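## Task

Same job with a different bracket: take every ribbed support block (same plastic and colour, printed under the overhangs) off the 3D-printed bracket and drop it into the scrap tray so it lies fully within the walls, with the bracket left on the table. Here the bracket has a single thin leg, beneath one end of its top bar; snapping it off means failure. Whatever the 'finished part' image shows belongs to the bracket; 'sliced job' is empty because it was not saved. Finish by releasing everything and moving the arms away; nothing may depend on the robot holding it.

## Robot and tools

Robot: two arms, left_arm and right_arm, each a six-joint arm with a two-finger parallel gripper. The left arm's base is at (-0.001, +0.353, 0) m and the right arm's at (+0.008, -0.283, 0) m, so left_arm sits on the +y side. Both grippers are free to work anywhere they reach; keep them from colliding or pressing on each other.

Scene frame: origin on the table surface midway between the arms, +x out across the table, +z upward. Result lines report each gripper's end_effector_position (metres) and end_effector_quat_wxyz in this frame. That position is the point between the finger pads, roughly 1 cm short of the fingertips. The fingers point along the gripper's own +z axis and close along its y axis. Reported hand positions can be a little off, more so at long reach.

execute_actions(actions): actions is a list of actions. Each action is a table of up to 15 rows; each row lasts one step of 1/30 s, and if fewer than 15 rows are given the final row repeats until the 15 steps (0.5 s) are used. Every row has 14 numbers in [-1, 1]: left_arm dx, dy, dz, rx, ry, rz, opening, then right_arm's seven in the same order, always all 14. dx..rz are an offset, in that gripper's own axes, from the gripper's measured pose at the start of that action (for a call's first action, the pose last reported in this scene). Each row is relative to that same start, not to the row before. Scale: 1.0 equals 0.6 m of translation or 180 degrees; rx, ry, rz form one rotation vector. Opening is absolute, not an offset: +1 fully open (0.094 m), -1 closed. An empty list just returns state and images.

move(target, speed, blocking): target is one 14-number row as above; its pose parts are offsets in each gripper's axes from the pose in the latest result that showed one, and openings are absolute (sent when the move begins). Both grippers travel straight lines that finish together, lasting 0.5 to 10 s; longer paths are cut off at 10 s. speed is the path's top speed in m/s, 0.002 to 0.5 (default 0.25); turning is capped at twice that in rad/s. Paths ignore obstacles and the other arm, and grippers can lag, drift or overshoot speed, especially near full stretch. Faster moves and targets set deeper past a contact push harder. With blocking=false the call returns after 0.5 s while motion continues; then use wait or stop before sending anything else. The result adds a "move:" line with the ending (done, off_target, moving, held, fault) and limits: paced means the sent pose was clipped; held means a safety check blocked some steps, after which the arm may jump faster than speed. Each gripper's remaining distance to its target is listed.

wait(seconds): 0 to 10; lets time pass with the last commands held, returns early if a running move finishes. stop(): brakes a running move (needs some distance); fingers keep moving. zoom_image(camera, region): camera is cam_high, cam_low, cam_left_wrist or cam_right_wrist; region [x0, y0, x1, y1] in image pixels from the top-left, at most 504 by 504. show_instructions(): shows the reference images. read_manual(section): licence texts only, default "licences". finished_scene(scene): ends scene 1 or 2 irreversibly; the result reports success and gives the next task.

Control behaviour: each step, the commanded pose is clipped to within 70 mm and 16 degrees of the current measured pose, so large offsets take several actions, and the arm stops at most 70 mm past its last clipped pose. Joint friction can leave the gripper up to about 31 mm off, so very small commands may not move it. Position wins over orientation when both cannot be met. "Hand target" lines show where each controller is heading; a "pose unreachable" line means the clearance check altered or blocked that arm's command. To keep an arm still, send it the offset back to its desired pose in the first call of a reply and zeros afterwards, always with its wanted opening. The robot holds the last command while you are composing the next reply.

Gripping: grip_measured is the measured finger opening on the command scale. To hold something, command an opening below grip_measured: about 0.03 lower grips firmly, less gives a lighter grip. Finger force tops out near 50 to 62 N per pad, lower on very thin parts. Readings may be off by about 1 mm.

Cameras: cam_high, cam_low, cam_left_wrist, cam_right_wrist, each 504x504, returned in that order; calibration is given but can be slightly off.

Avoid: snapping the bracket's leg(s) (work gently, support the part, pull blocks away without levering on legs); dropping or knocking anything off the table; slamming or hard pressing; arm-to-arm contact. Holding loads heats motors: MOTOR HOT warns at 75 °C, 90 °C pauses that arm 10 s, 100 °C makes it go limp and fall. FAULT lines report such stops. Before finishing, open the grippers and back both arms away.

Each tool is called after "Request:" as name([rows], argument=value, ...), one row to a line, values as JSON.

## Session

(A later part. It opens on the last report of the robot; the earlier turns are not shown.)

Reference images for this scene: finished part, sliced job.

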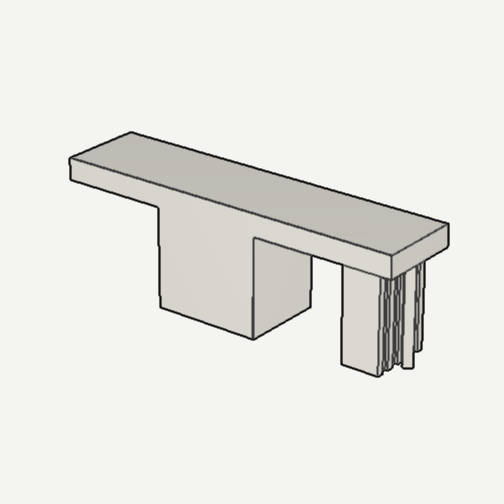

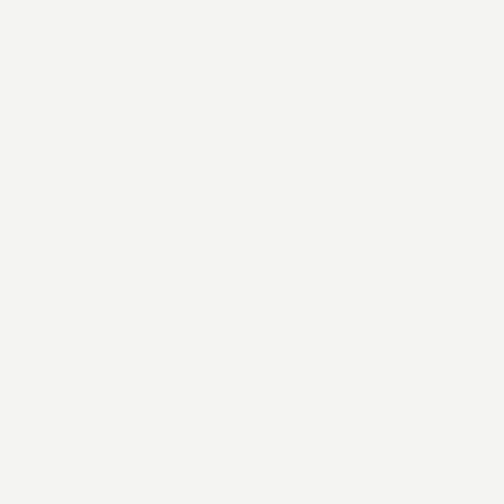

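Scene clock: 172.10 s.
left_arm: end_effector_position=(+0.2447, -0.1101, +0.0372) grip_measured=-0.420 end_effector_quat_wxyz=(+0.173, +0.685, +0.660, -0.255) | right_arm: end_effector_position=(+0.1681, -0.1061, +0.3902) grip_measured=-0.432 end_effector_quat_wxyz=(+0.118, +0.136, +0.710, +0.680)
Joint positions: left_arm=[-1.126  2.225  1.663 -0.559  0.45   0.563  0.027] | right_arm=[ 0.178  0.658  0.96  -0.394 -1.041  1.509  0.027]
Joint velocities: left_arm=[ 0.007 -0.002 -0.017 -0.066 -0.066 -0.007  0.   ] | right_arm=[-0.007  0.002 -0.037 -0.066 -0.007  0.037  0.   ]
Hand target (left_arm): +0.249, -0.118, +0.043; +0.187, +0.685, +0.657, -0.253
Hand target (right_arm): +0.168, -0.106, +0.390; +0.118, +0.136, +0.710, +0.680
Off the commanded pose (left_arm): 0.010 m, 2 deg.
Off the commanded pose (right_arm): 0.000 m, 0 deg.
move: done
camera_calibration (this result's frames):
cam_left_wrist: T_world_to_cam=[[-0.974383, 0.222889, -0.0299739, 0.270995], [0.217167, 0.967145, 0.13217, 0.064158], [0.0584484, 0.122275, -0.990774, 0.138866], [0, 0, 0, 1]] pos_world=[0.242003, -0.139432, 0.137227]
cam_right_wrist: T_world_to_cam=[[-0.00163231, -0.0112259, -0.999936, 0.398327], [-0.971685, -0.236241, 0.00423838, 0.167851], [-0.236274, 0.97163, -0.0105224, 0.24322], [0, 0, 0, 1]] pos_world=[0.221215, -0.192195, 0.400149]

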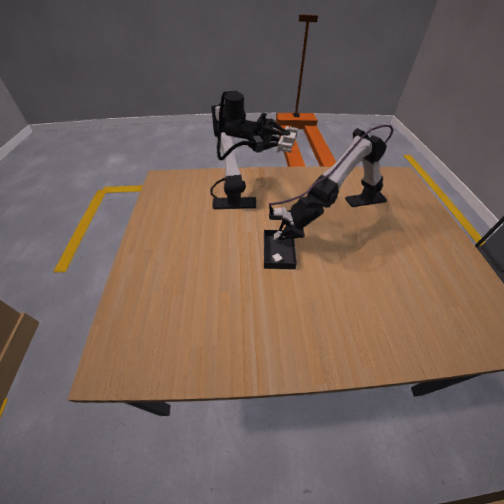

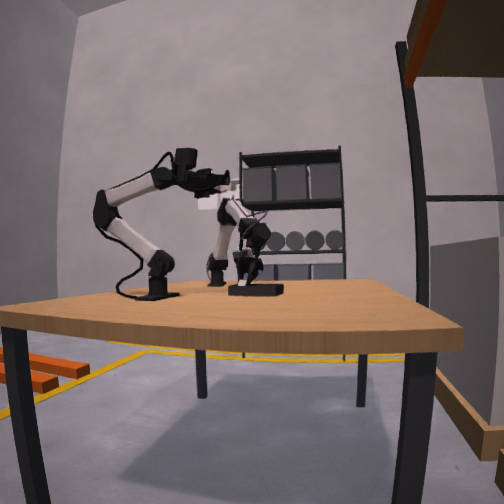

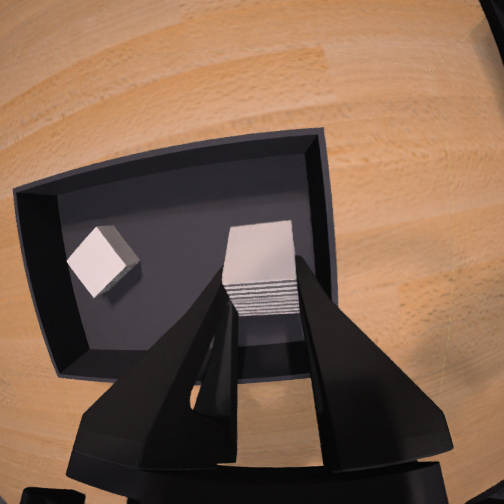

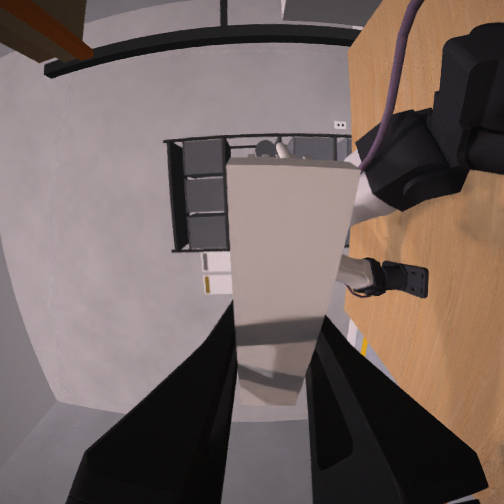

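Request:
move(target=[-0.03,0.02,0.015,0,0,0,-0.5,0,0,0,0,0,0,-0.52], speed=0.06)

Request:
move(target=[0,0,0,0,0,0,-0.28,0,0,0,0,0,0,-0.52])

Request:
move(target=[0,0,-0.15,0,0,0,-0.28,0,0,0,0,0,0,-0.52])

Scene clock: 176.27 s.
left_arm: end_effector_position=(+0.2569, -0.1267, +0.0379) grip_measured=-0.420 end_effector_quat_wxyz=(+0.174, +0.685, +0.660, -0.255) | right_arm: end_effector_position=(+0.1681, -0.1061, +0.3902) grip_measured=-0.432 end_effector_quat_wxyz=(+0.118, +0.136, +0.710, +0.680)
Joint positions: left_arm=[-1.126  2.303  1.797 -0.612  0.45   0.562  0.027] | right_arm=[ 0.178  0.658  0.96  -0.394 -1.041  1.509  0.027]
Joint velocities: left_arm=[-0.007 -0.007 -0.012 -0.037 -0.022 -0.051  0.   ] | right_arm=[ 0.012 -0.007  0.007 -0.051 -0.007  0.081  0.001]
Hand target (left_arm): +0.256, -0.130, +0.039; +0.173, +0.685, +0.660, -0.254
Hand target (right_arm): +0.168, -0.106, +0.390; +0.118, +0.136, +0.710, +0.680
Off the commanded pose (left_arm): 0.004 m, 0 deg.
Off the commanded pose (right_arm): 0.000 m, 0 deg.
move: done
camera_calibration (this result's frames):
cam_left_wrist: T_world_to_cam=[[-0.974575, 0.221748, -0.032118, 0.286655], [0.215894, 0.967701, 0.130173, 0.0780146], [0.0599461, 0.119929, -0.990971, 0.140175], [0, 0, 0, 1]] pos_world=[0.254121, -0.155871, 0.137961]
cam_right_wrist: T_world_to_cam=[[-0.00163231, -0.0112259, -0.999936, 0.398327], [-0.971685, -0.236241, 0.00423838, 0.167851], [-0.236274, 0.97163, -0.0105224, 0.24322], [0, 0, 0, 1]] pos_world=[0.221215, -0.192195, 0.400149]

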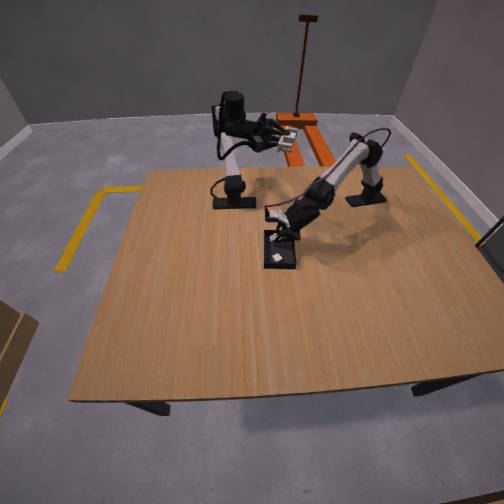

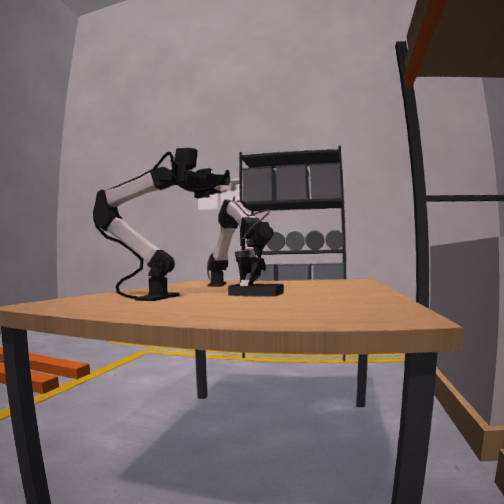

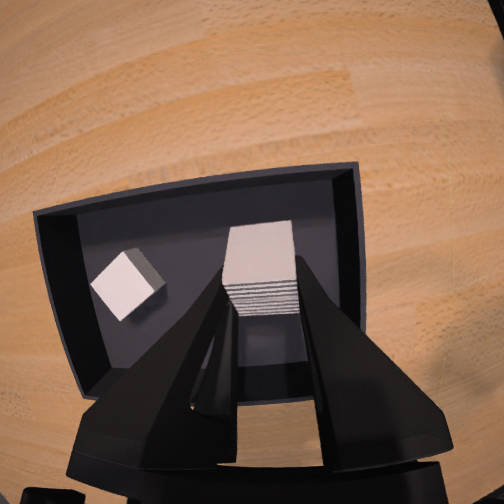

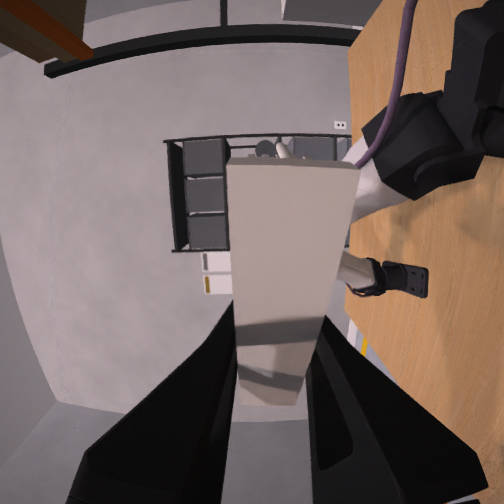

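Scene clock: 176.77 s.
left_arm: end_effector_position=(+0.2569, -0.1268, +0.0380) grip_measured=-0.282 end_effector_quat_wxyz=(+0.174, +0.685, +0.660, -0.255) | right_arm: end_effector_position=(+0.1681, -0.1061, +0.3902) grip_measured=-0.432 end_effector_quat_wxyz=(+0.118, +0.136, +0.710, +0.680)
Joint positions: left_arm=[-1.126  2.303  1.797 -0.612  0.45   0.562  0.034] | right_arm=[ 0.178  0.658  0.96  -0.394 -1.041  1.509  0.027]
Joint velocities: left_arm=[ 0.007 -0.007 -0.002 -0.007 -0.007  0.051 -0.001] | right_arm=[ 0.002  0.007  0.007  0.081  0.007 -0.037  0.001]
Hand target (left_arm): +0.257, -0.127, +0.038; +0.174, +0.685, +0.660, -0.255
Hand target (right_arm): +0.168, -0.106, +0.390; +0.118, +0.136, +0.710, +0.680
Off the commanded pose (left_arm): 0.000 m, 0 deg.
Off the commanded pose (right_arm): 0.000 m, 0 deg.
move: done
camera_calibration (this result's frames):
cam_left_wrist: T_world_to_cam=[[-0.974575, 0.221748, -0.032118, 0.286677], [0.215894, 0.967701, 0.130173, 0.0780191], [0.0599461, 0.119929, -0.990971, 0.140268], [0, 0, 0, 1]] pos_world=[0.254136, -0.155891, 0.138053]
cam_right_wrist: T_world_to_cam=[[-0.00163231, -0.0112259, -0.999936, 0.398327], [-0.971685, -0.236241, 0.00423838, 0.167851], [-0.236274, 0.97163, -0.0105224, 0.24322], [0, 0, 0, 1]] pos_world=[0.221215, -0.192195, 0.400149]

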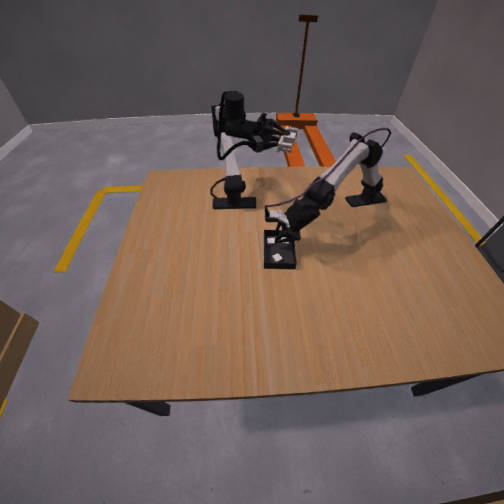

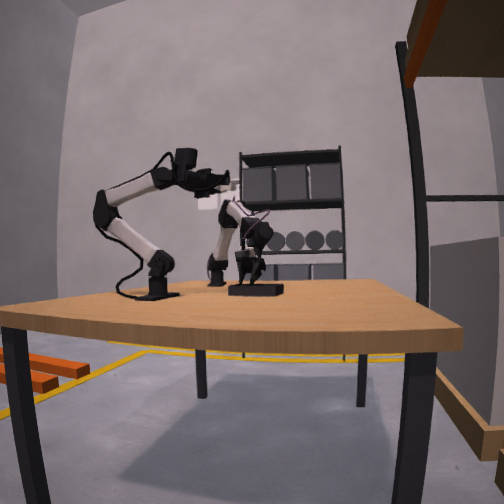

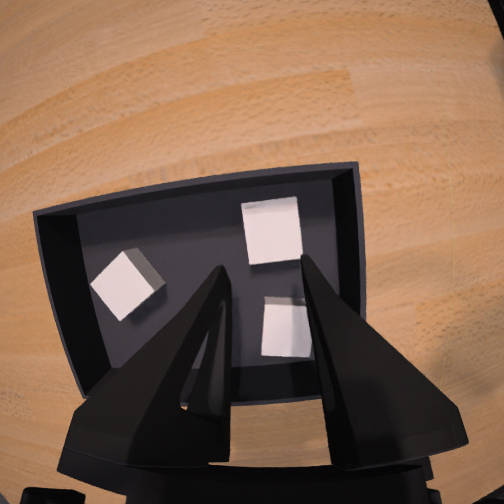

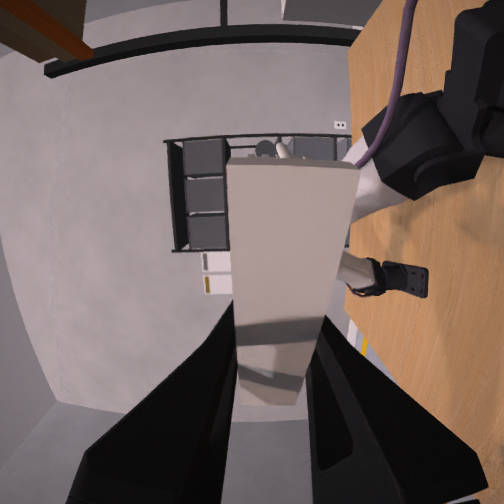

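Scene clock: 177.80 s.
left_arm: end_effector_position=(+0.2696, -0.0735, +0.1075) grip_measured=-0.282 end_effector_quat_wxyz=(+0.174, +0.682, +0.665, -0.250) | right_arm: end_effector_position=(+0.1681, -0.1061, +0.3902) grip_measured=-0.432 end_effector_quat_wxyz=(+0.118, +0.136, +0.710, +0.680)
Joint positions: left_arm=[-1.035  2.118  1.784 -0.825  0.476  0.645  0.034] | right_arm=[ 0.178  0.658  0.96  -0.394 -1.041  1.509  0.027]
Joint velocities: left_arm=[ 0.002  0.002 -0.002 -0.007 -0.022  0.037 -0.   ] | right_arm=[-0.002  0.007 -0.012 -0.007  0.022  0.022  0.   ]
Hand target (left_arm): +0.267, -0.075, +0.111; +0.174, +0.684, +0.660, -0.256
Hand target (right_arm): +0.168, -0.106, +0.390; +0.118, +0.136, +0.710, +0.680
Off the commanded pose (left_arm): 0.004 m, 1 deg.
Off the commanded pose (right_arm): 0.000 m, 0 deg.
move: done
camera_calibration (this result's frames):
cam_left_wrist: T_world_to_cam=[[-0.977195, 0.209628, -0.0338373, 0.289458], [0.20315, 0.969325, 0.138343, 0.0174113], [0.0617999, 0.128314, -0.989806, 0.202013], [0, 0, 0, 1]] pos_world=[0.266836, -0.103477, 0.207339]
cam_right_wrist: T_world_to_cam=[[-0.00163231, -0.0112259, -0.999936, 0.398327], [-0.971685, -0.236241, 0.00423838, 0.167851], [-0.236274, 0.97163, -0.0105224, 0.24322], [0, 0, 0, 1]] pos_world=[0.221215, -0.192195, 0.400149]

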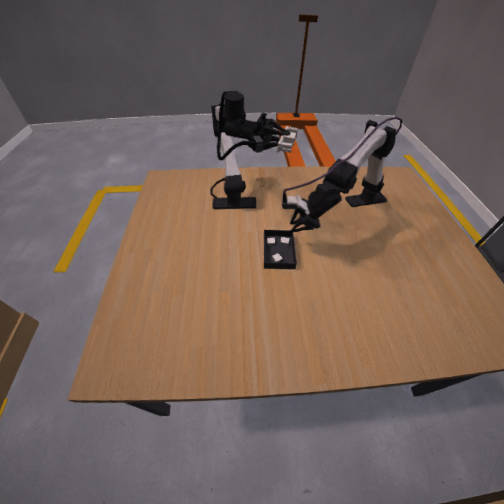

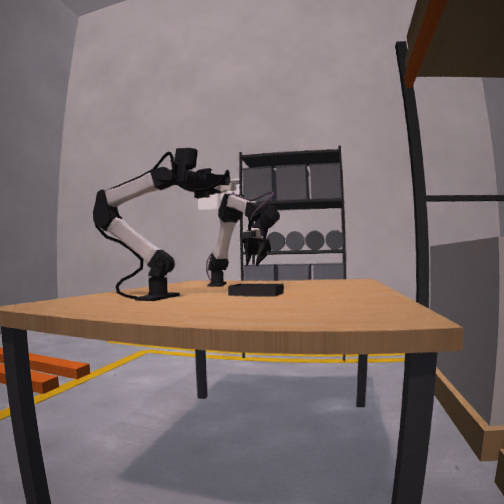

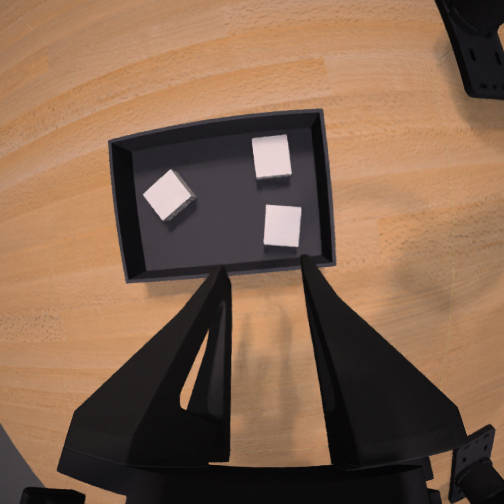

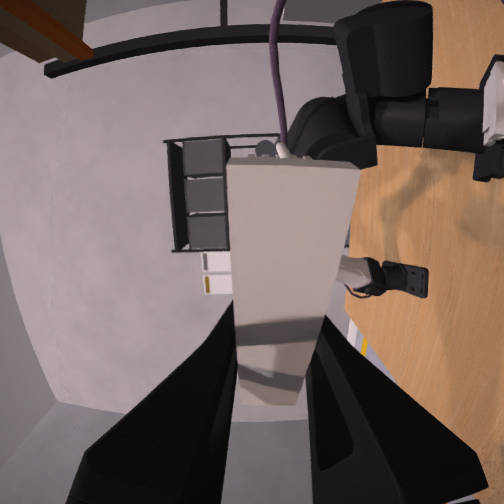

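Request:
move(target=[0.141,-0.025,-0.245,0.212,-0.26,-0.438,-0.1,-0.175,-0.32,0.232,-0.012,0.115,-0.02,-0.52], speed=0.3)

Scene clock: 188.20 s.
left_arm: end_effector_position=(+0.2695, +0.0801, +0.1862) grip_measured=-0.102 end_effector_quat_wxyz=(+0.005, +0.008, +0.705, -0.709) | right_arm: end_effector_position=(+0.3019, -0.0244, +0.1837) grip_measured=-0.432 end_effector_quat_wxyz=(+0.016, -0.004, +0.711, +0.703)
Joint positions: left_arm=[-0.544  1.689  0.589  1.113  1.217 -1.565  0.042] | right_arm=[ 0.303  1.721  0.652  1.03  -1.262  1.506  0.027]
Joint velocities: left_arm=[-0.017  0.002 -0.007  0.037  0.022 -0.022 -0.   ] | right_arm=[-0.012 -0.012 -0.002  0.022 -0.037  0.007  0.   ]
Hand target (left_arm): +0.269, +0.080, +0.180; +0.004, -0.001, +0.706, -0.708
Hand target (right_arm): +0.304, -0.020, +0.184; +0.013, -0.013, +0.709, +0.705
Off the commanded pose (left_arm): 0.006 m, 1 deg.
Off the commanded pose (right_arm): 0.010 m, 1 deg.
move: done
camera_calibration (this result's frames):
cam_left_wrist: T_world_to_cam=[[-0.218816, -0.00913114, 0.975723, -0.115015], [-0.707977, 0.689615, -0.152317, 0.179715], [-0.671482, -0.724119, -0.157363, 0.371085], [0, 0, 0, 1]] pos_world=[0.351244, 0.143725, 0.197992]
cam_right_wrist: T_world_to_cam=[[0.0481445, 0.0227548, -0.998581, 0.178518], [-0.832828, -0.551016, -0.0527092, 0.278939], [-0.551434, 0.834184, -0.00757756, 0.28447], [0, 0, 0, 1]] pos_world=[0.38058, -0.0876622, 0.195122]

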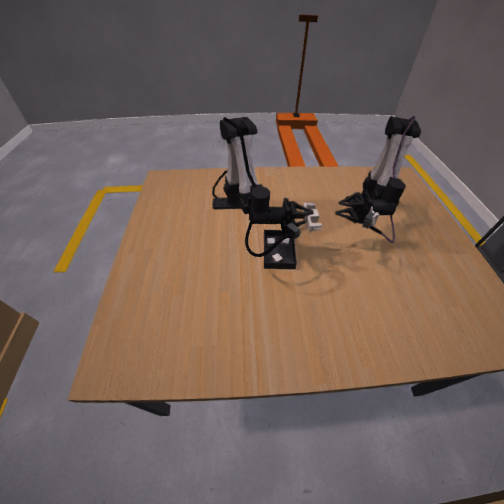

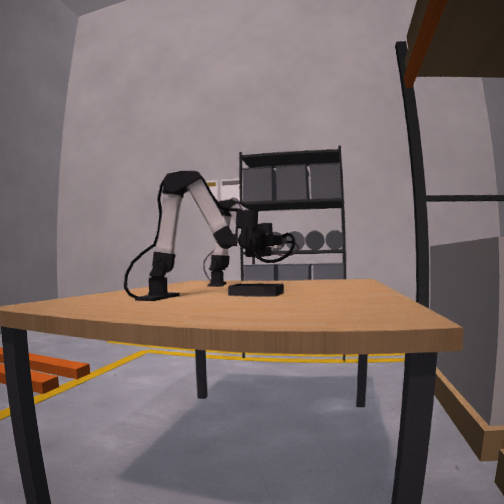

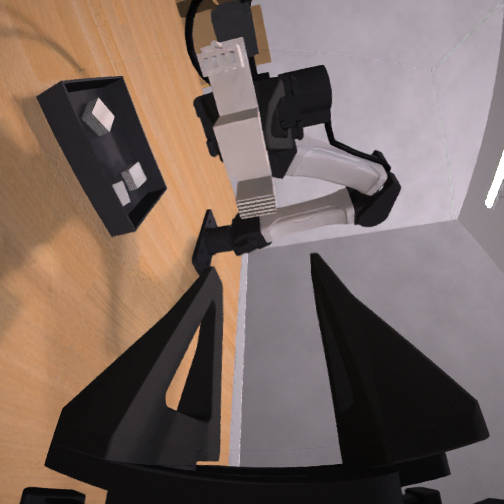

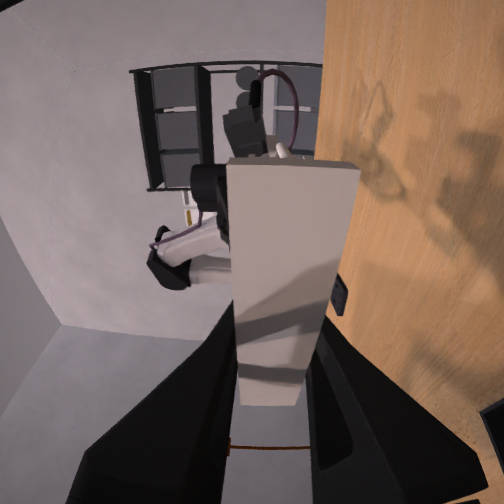

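Request:
move(target=[0.004,0.006,0.123,0,0,0,-0.1,0,0,0,0,0,0,-0.52], speed=0.1)

Request:
zoom_image(camera="cam_high", region=[280,185,350,240])

Scene clock: 193.90 s.
left_arm: end_effector_position=(+0.2620, +0.0101, +0.1808) grip_measured=-0.102 end_effector_quat_wxyz=(-0.001, +0.009, +0.708, -0.707) | right_arm: end_effector_position=(+0.3019, -0.0244, +0.1838) grip_measured=-0.432 end_effector_quat_wxyz=(+0.016, -0.004, +0.711, +0.703)
Joint positions: left_arm=[-0.759  1.786  0.692  1.091  1.011 -1.558  0.042] | right_arm=[ 0.303  1.721  0.652  1.031 -1.262  1.506  0.027]
Joint velocities: left_arm=[-0.002 -0.002 -0.022  0.037 -0.007 -0.051 -0.001] | right_arm=[-0.007  0.002 -0.017 -0.066 -0.11   0.037 -0.001]
Hand target (left_arm): +0.267, +0.006, +0.182; +0.006, +0.009, +0.707, -0.707
Hand target (right_arm): +0.302, -0.024, +0.184; +0.016, -0.004, +0.711, +0.703
Off the commanded pose (left_arm): 0.006 m, 1 deg.
Off the commanded pose (right_arm): 0.000 m, 0 deg.
move: done
camera_calibration (this result's frames):
cam_left_wrist: T_world_to_cam=[[-0.211226, -0.0129472, 0.977352, -0.114336], [-0.702535, 0.697217, -0.142596, 0.218596], [-0.67958, -0.716743, -0.156366, 0.316421], [0, 0, 0, 1]] pos_world=[0.344454, 0.0729042, 0.192395]
cam_right_wrist: T_world_to_cam=[[0.0484936, 0.0229797, -0.998559, 0.178509], [-0.832812, -0.551, -0.0531245, 0.27902], [-0.551427, 0.834189, -0.00758224, 0.28447], [0, 0, 0, 1]] pos_world=[0.380579, -0.0876641, 0.195232]

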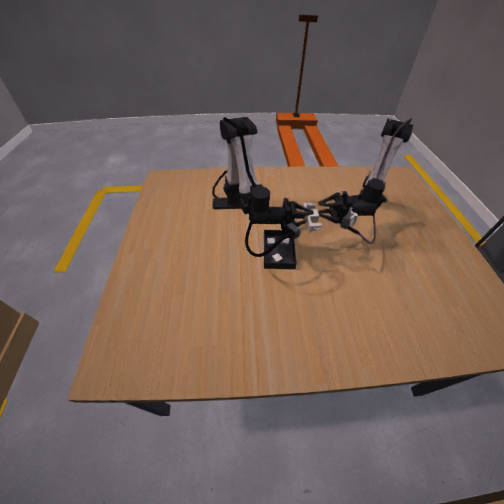

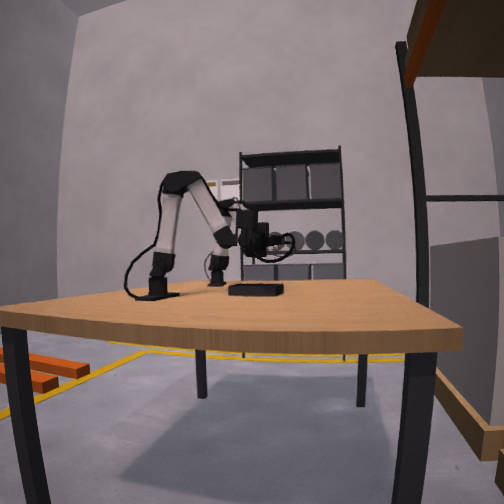

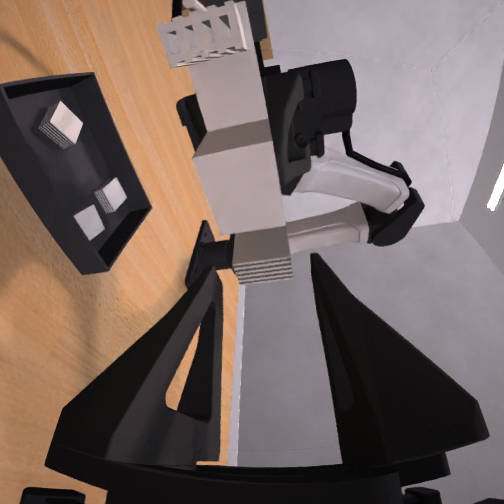

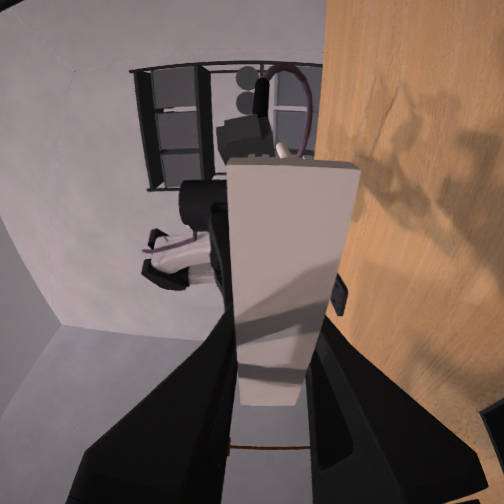

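Region (280, 185, 350, 240) of cam_high's 504x504 image, scaled by 7.200, with more detail than that image has; it fills the top 396 rows of this view, and the rest is white.

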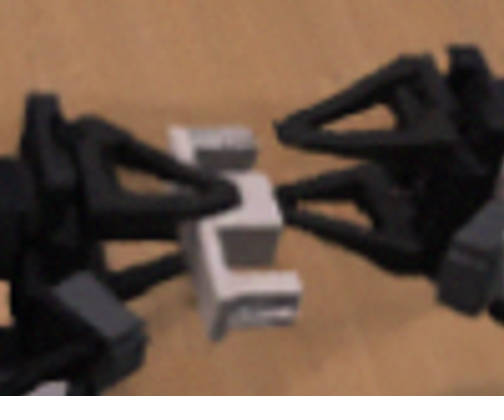

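Same picture as before (slightly farther).

Request:
move(target=[0,0,0.04,0,0,0,-0.15,0,0,0,0,0,0,-0.52], speed=0.04)

Request:
move(target=[0,0,0,0,0,0,-0.5,0,0,0,0,0,0,-0.52])

Request:
zoom_image(camera="cam_high", region=[280,185,350,240])

Request:
move(target=[0,-0.01,-0.015,-0.07,0,0,-0.5,0,0,0,0,0,0,-0.52], speed=0.05)

Scene clock: 200.27 s.
left_arm: end_effector_position=(+0.2573, -0.0093, +0.1795) grip_measured=-0.148 end_effector_quat_wxyz=(-0.006, +0.010, +0.709, -0.706) | right_arm: end_effector_position=(+0.3019, -0.0244, +0.1838) grip_measured=-0.432 end_effector_quat_wxyz=(+0.016, -0.004, +0.711, +0.703)
Joint positions: left_arm=[-0.815  1.813  0.726  1.079  0.964 -1.558  0.04 ] | right_arm=[ 0.303  1.721  0.652  1.031 -1.262  1.506  0.027]
Joint velocities: left_arm=[ 0.007 -0.002  0.007  0.007  0.022  0.007  0.   ] | right_arm=[ 0.002 -0.017  0.007 -0.037 -0.022  0.022 -0.   ]
Hand target (left_arm): +0.261, -0.014, +0.181; -0.001, +0.009, +0.708, -0.706
Hand target (right_arm): +0.302, -0.024, +0.184; +0.016, -0.004, +0.711, +0.703
Off the commanded pose (left_arm): 0.006 m, 1 deg.
Off the commanded pose (right_arm): 0.000 m, 0 deg.
move: done
camera_calibration (this result's frames):
cam_left_wrist: T_world_to_cam=[[-0.207484, -0.0140524, 0.978137, -0.115354], [-0.696942, 0.703778, -0.137726, 0.226369], [-0.686457, -0.710281, -0.155817, 0.30083], [0, 0, 0, 1]] pos_world=[0.340339, 0.052739, 0.190884]
cam_right_wrist: T_world_to_cam=[[0.0484936, 0.0229797, -0.998559, 0.178509], [-0.832812, -0.551, -0.0531245, 0.27902], [-0.551427, 0.834189, -0.00758224, 0.28447], [0, 0, 0, 1]] pos_world=[0.380579, -0.0876641, 0.195232]

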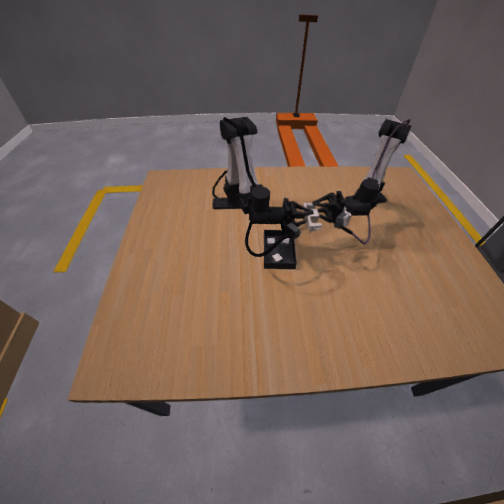

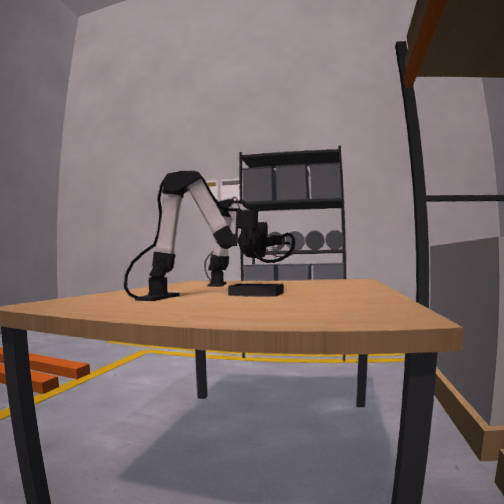

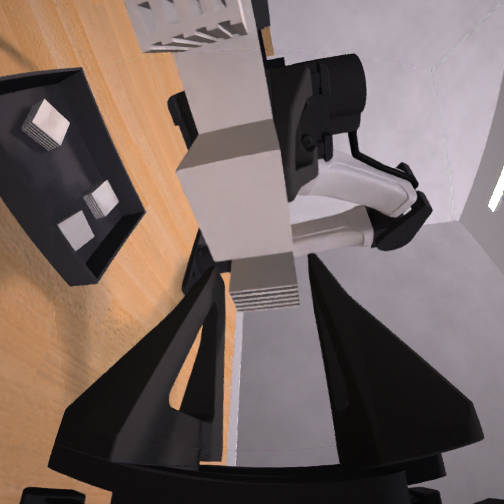

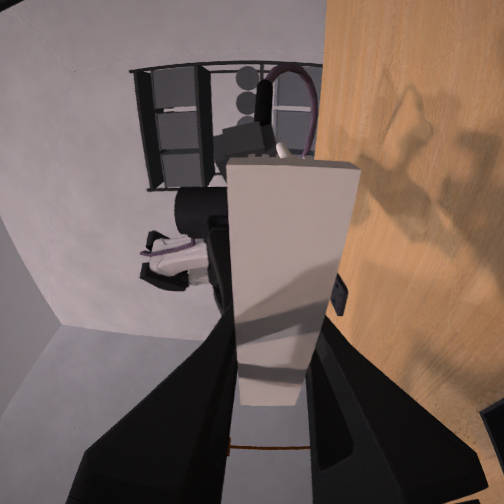

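Scene clock: 200.77 s.
left_arm: end_effector_position=(+0.2574, -0.0093, +0.1795) grip_measured=-0.452 end_effector_quat_wxyz=(-0.006, +0.010, +0.709, -0.706) | right_arm: end_effector_position=(+0.3019, -0.0244, +0.1838) grip_measured=-0.432 end_effector_quat_wxyz=(+0.016, -0.004, +0.711, +0.703)
Joint positions: left_arm=[-0.815  1.813  0.726  1.079  0.964 -1.558  0.026] | right_arm=[ 0.303  1.721  0.652  1.031 -1.262  1.506  0.027]
Joint velocities: left_arm=[ 0.002 -0.012  0.002  0.095  0.007  0.037 -0.   ] | right_arm=[-0.007 -0.007  0.012 -0.007  0.051 -0.022 -0.001]
Hand target (left_arm): +0.257, -0.009, +0.179; -0.006, +0.010, +0.709, -0.706
Hand target (right_arm): +0.302, -0.024, +0.184; +0.016, -0.004, +0.711, +0.703
Off the commanded pose (left_arm): 0.000 m, 0 deg.
Off the commanded pose (right_arm): 0.000 m, 0 deg.
move: done
camera_calibration (this result's frames):
cam_left_wrist: T_world_to_cam=[[-0.20748, -0.0141339, 0.978137, -0.115342], [-0.69721, 0.703513, -0.137725, 0.226482], [-0.686185, -0.710542, -0.155819, 0.300802], [0, 0, 0, 1]] pos_world=[0.340381, 0.0527692, 0.190883]
cam_right_wrist: T_world_to_cam=[[0.0484936, 0.0229797, -0.998559, 0.178509], [-0.832812, -0.551, -0.0531245, 0.27902], [-0.551427, 0.834189, -0.00758224, 0.28447], [0, 0, 0, 1]] pos_world=[0.380579, -0.0876641, 0.195232]

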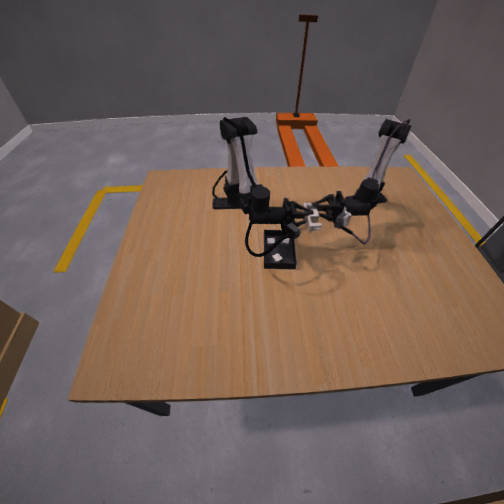

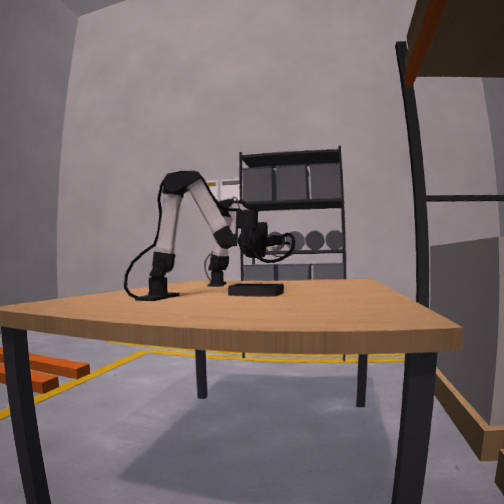

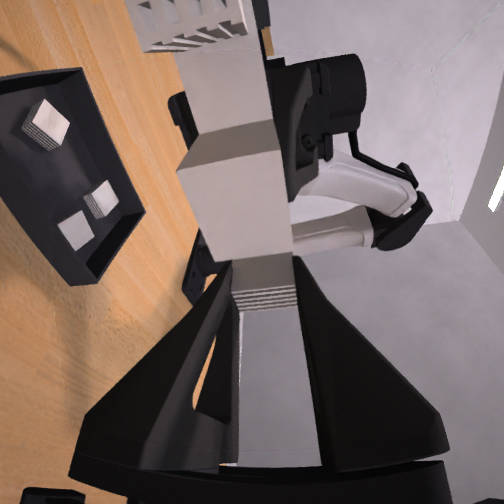

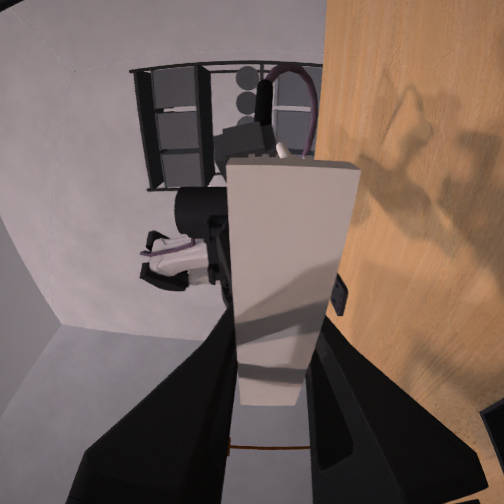

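Region (280, 185, 350, 240) of cam_high's 504x504 image, scaled by 7.200, with more detail than that image has; it fills the top 396 rows of this view, and the rest is white.

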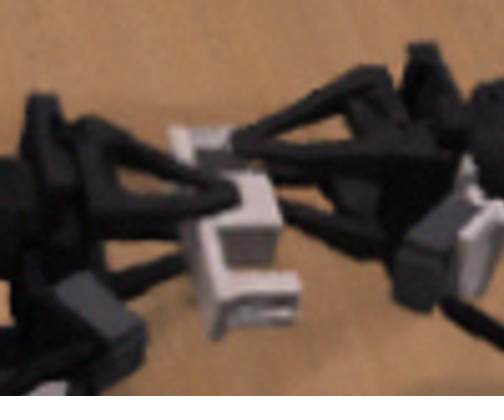

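Scene clock: 203.47 s.
left_arm: end_effector_position=(+0.2498, -0.0009, +0.1718) grip_measured=-0.452 end_effector_quat_wxyz=(-0.026, +0.006, +0.786, -0.617) | right_arm: end_effector_position=(+0.3003, -0.0230, +0.1849) grip_measured=-0.432 end_effector_quat_wxyz=(+0.016, -0.009, +0.710, +0.704)
Joint positions: left_arm=[-0.812  1.642  0.841  0.382  0.952 -1.257  0.026] | right_arm=[ 0.308  1.721  0.652  1.039 -1.265  1.506  0.027]
Joint velocities: left_arm=[-0.012  0.007 -0.017 -0.007 -0.022  0.007  0.001] | right_arm=[ 0.017 -0.012  0.002  0.037  0.037  0.007 -0.   ]
Hand target (left_arm): +0.257, +0.000, +0.186; -0.005, +0.011, +0.781, -0.624
Hand target (right_arm): +0.302, -0.024, +0.184; +0.016, -0.004, +0.711, +0.703
Off the commanded pose (left_arm): 0.016 m, 3 deg.
Off the commanded pose (right_arm): 0.002 m, 1 deg.
move: off_target (left_arm)
camera_calibration (this result's frames):
cam_left_wrist: T_world_to_cam=[[-0.179257, -0.238107, 0.954553, -0.112483], [-0.682324, 0.729073, 0.0537277, 0.177629], [-0.708732, -0.641683, -0.293158, 0.329717], [0, 0, 0, 1]] pos_world=[0.334718, 0.0552867, 0.194486]
cam_right_wrist: T_world_to_cam=[[0.0563112, 0.0258682, -0.998078, 0.177256], [-0.828341, -0.556876, -0.0611678, 0.278491], [-0.557388, 0.830193, -0.0099307, 0.284587], [0, 0, 0, 1]] pos_world=[0.379329, -0.0857623, 0.196776]

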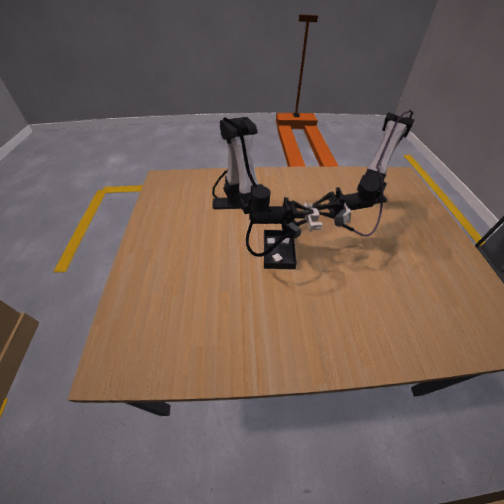

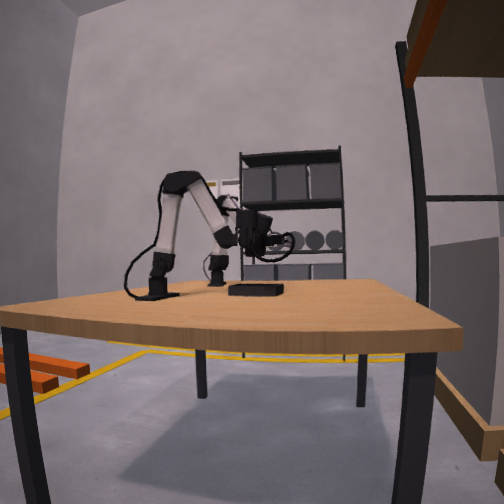

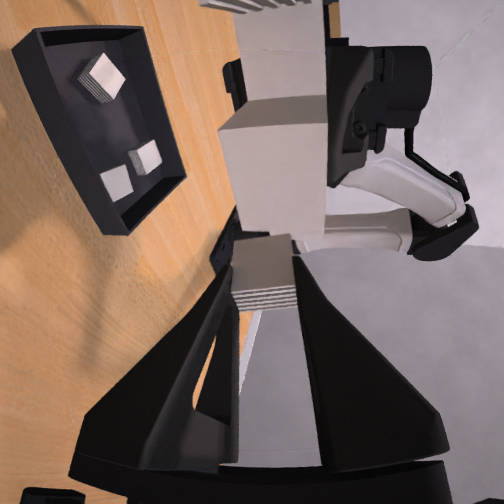

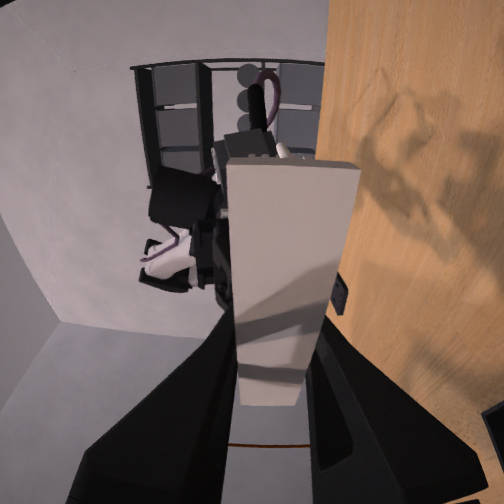

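Request:
move(target=[0,0.015,-0.075,0,0,0,-0.5,0,0,-0.03,0,0,0,-0.52], speed=0.1)

Request:
move(target=[0,0,0,0,0,0.5,-0.5,0,-0.12,-0.56,0.5,0,0,-0.52], speed=0.3)

Scene clock: 208.50 s.
left_arm: end_effector_position=(+0.2558, +0.0418, +0.1712) grip_measured=-0.452 end_effector_quat_wxyz=(-0.026, +0.000, +0.787, -0.616) | right_arm: end_effector_position=(+0.3042, -0.0374, +0.1851) grip_measured=-0.432 end_effector_quat_wxyz=(+0.016, -0.009, +0.710, +0.704)
Joint positions: left_arm=[-0.688  1.57   0.792  0.269  1.055 -1.162  0.026] | right_arm=[ 0.258  1.721  0.652  1.039 -1.315  1.506  0.027]
Joint velocities: left_arm=[ 0.012 -0.007 -0.007  0.007  0.051 -0.022  0.001] | right_arm=[-0.002 -0.002 -0.002 -0.066 -0.037 -0.022 -0.001]
Hand target (left_arm): +0.252, +0.045, +0.174; -0.027, +0.006, +0.785, -0.618
Hand target (right_arm): +0.300, -0.041, +0.185; +0.016, -0.009, +0.710, +0.704
Off the commanded pose (left_arm): 0.006 m, 1 deg.
Off the commanded pose (right_arm): 0.005 m, 0 deg.
move: done
camera_calibration (this result's frames):
cam_left_wrist: T_world_to_cam=[[-0.170228, -0.244033, 0.95471, -0.102744], [-0.689029, 0.722101, 0.0617191, 0.151315], [-0.704458, -0.647317, -0.291068, 0.359981], [0, 0, 0, 1]] pos_world=[0.340362, 0.0986841, 0.193531]
cam_right_wrist: T_world_to_cam=[[0.0559061, 0.0273126, -0.998062, 0.177825], [-0.828165, -0.557086, -0.0616343, 0.273771], [-0.55769, 0.830006, -0.00852508, 0.298574], [0, 0, 0, 1]] pos_world=[0.383297, -0.100162, 0.1969]

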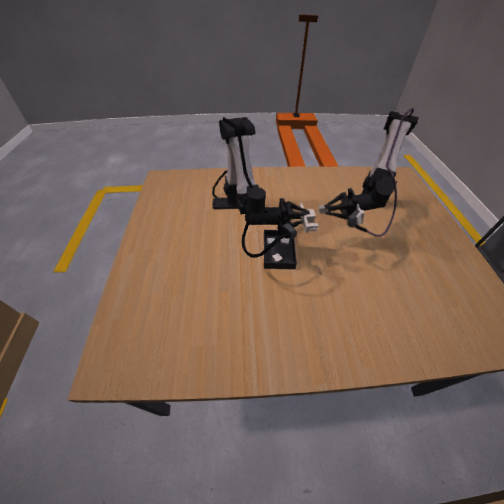

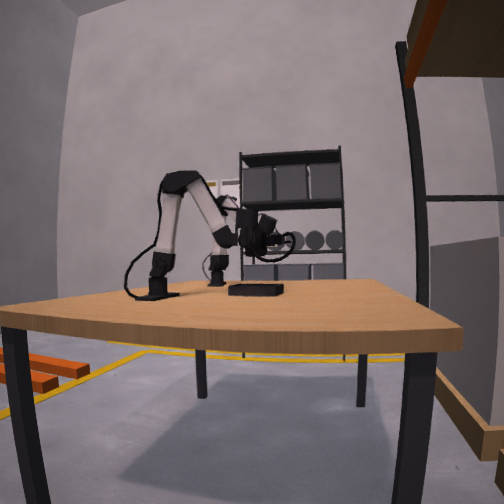

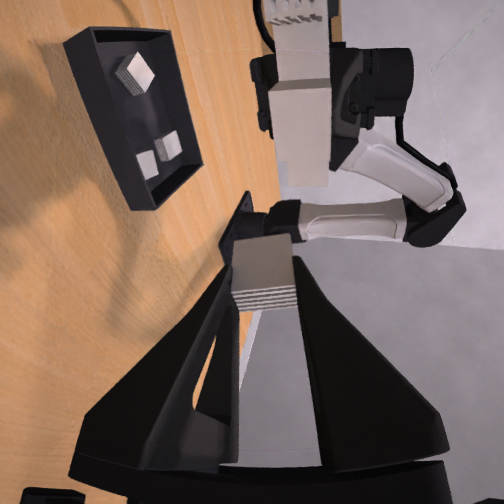

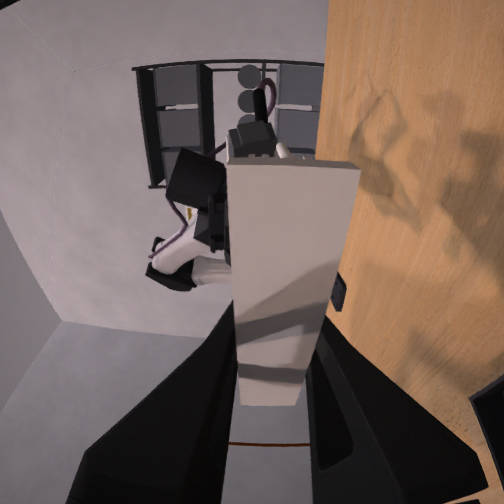

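Scene clock: 211.77 s.
left_arm: end_effector_position=(+0.2560, +0.0417, +0.1715) grip_measured=-0.452 end_effector_quat_wxyz=(+0.416, +0.555, +0.558, -0.455) | right_arm: end_effector_position=(+0.3032, -0.3713, +0.1226) grip_measured=-0.431 end_effector_quat_wxyz=(+0.016, -0.002, +1.000, -0.002)
Joint positions: left_arm=[-0.688  1.57   0.792  0.272  1.055  0.4    0.026] | right_arm=[-0.28   1.677  1.407 -1.268 -0.005 -0.295  0.027]
Joint velocities: left_arm=[-0.007  0.002  0.002  0.066 -0.007  0.022  0.001] | right_arm=[-0.022 -0.007  0.002 -0.037 -0.007  0.007 -0.001]
Hand target (left_arm): +0.256, +0.042, +0.171; +0.417, +0.557, +0.557, -0.454
Hand target (right_arm): +0.304, -0.376, +0.115; +0.010, -0.003, +1.000, -0.004
Off the commanded pose (left_arm): 0.000 m, 0 deg.
Off the commanded pose (right_arm): 0.007 m, 1 deg.
move: done; limits=paced
camera_calibration (this result's frames):
cam_left_wrist: T_world_to_cam=[[-0.986276, 0.0634827, -0.15241, 0.282925], [0.136248, 0.834326, -0.534169, 0.0377095], [0.0932492, -0.547604, -0.831525, 0.244447], [0, 0, 0, 1]] pos_world=[0.25111, 0.0844372, 0.266528]
cam_right_wrist: T_world_to_cam=[[0.0243207, -0.99925, -0.0301312, -0.365618], [-0.842436, -0.036713, 0.537545, 0.207082], [-0.538248, 0.0123102, -0.842697, 0.367359], [0, 0, 0, 1]] pos_world=[0.381076, -0.362264, 0.18724]

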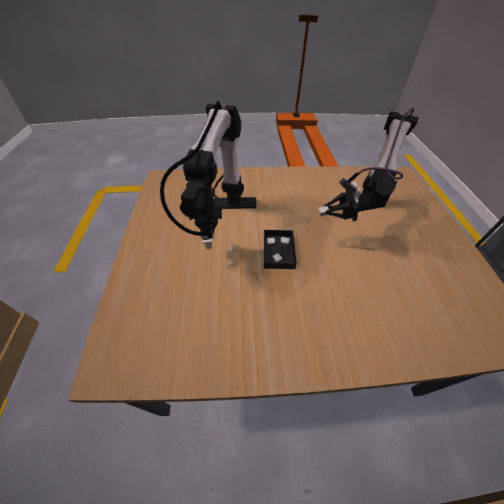

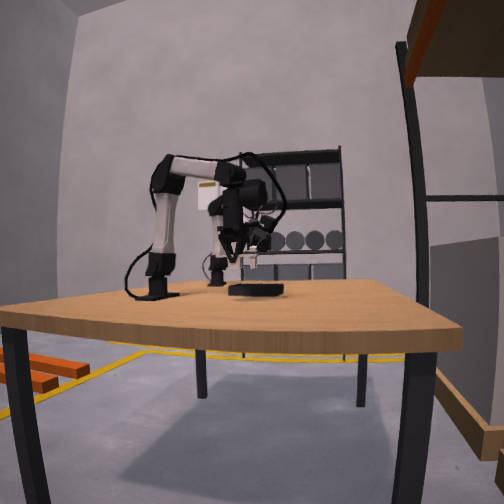

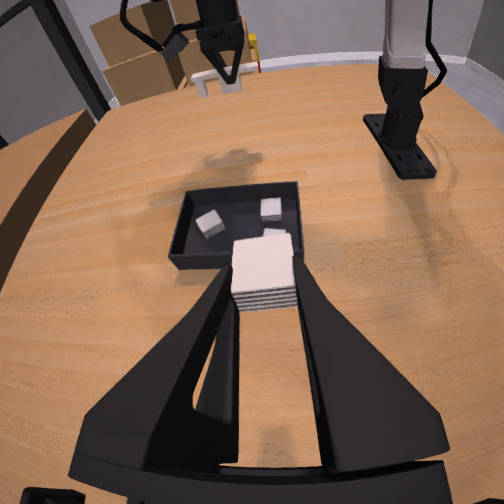

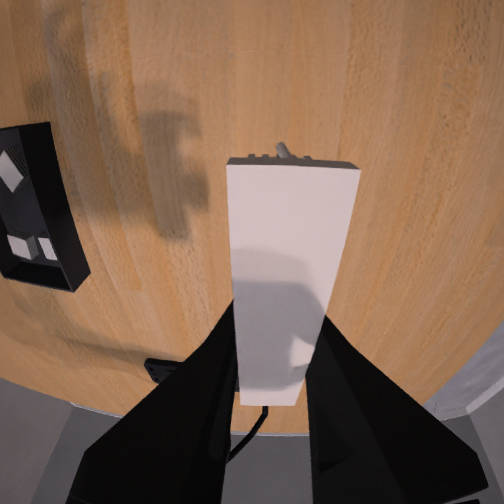

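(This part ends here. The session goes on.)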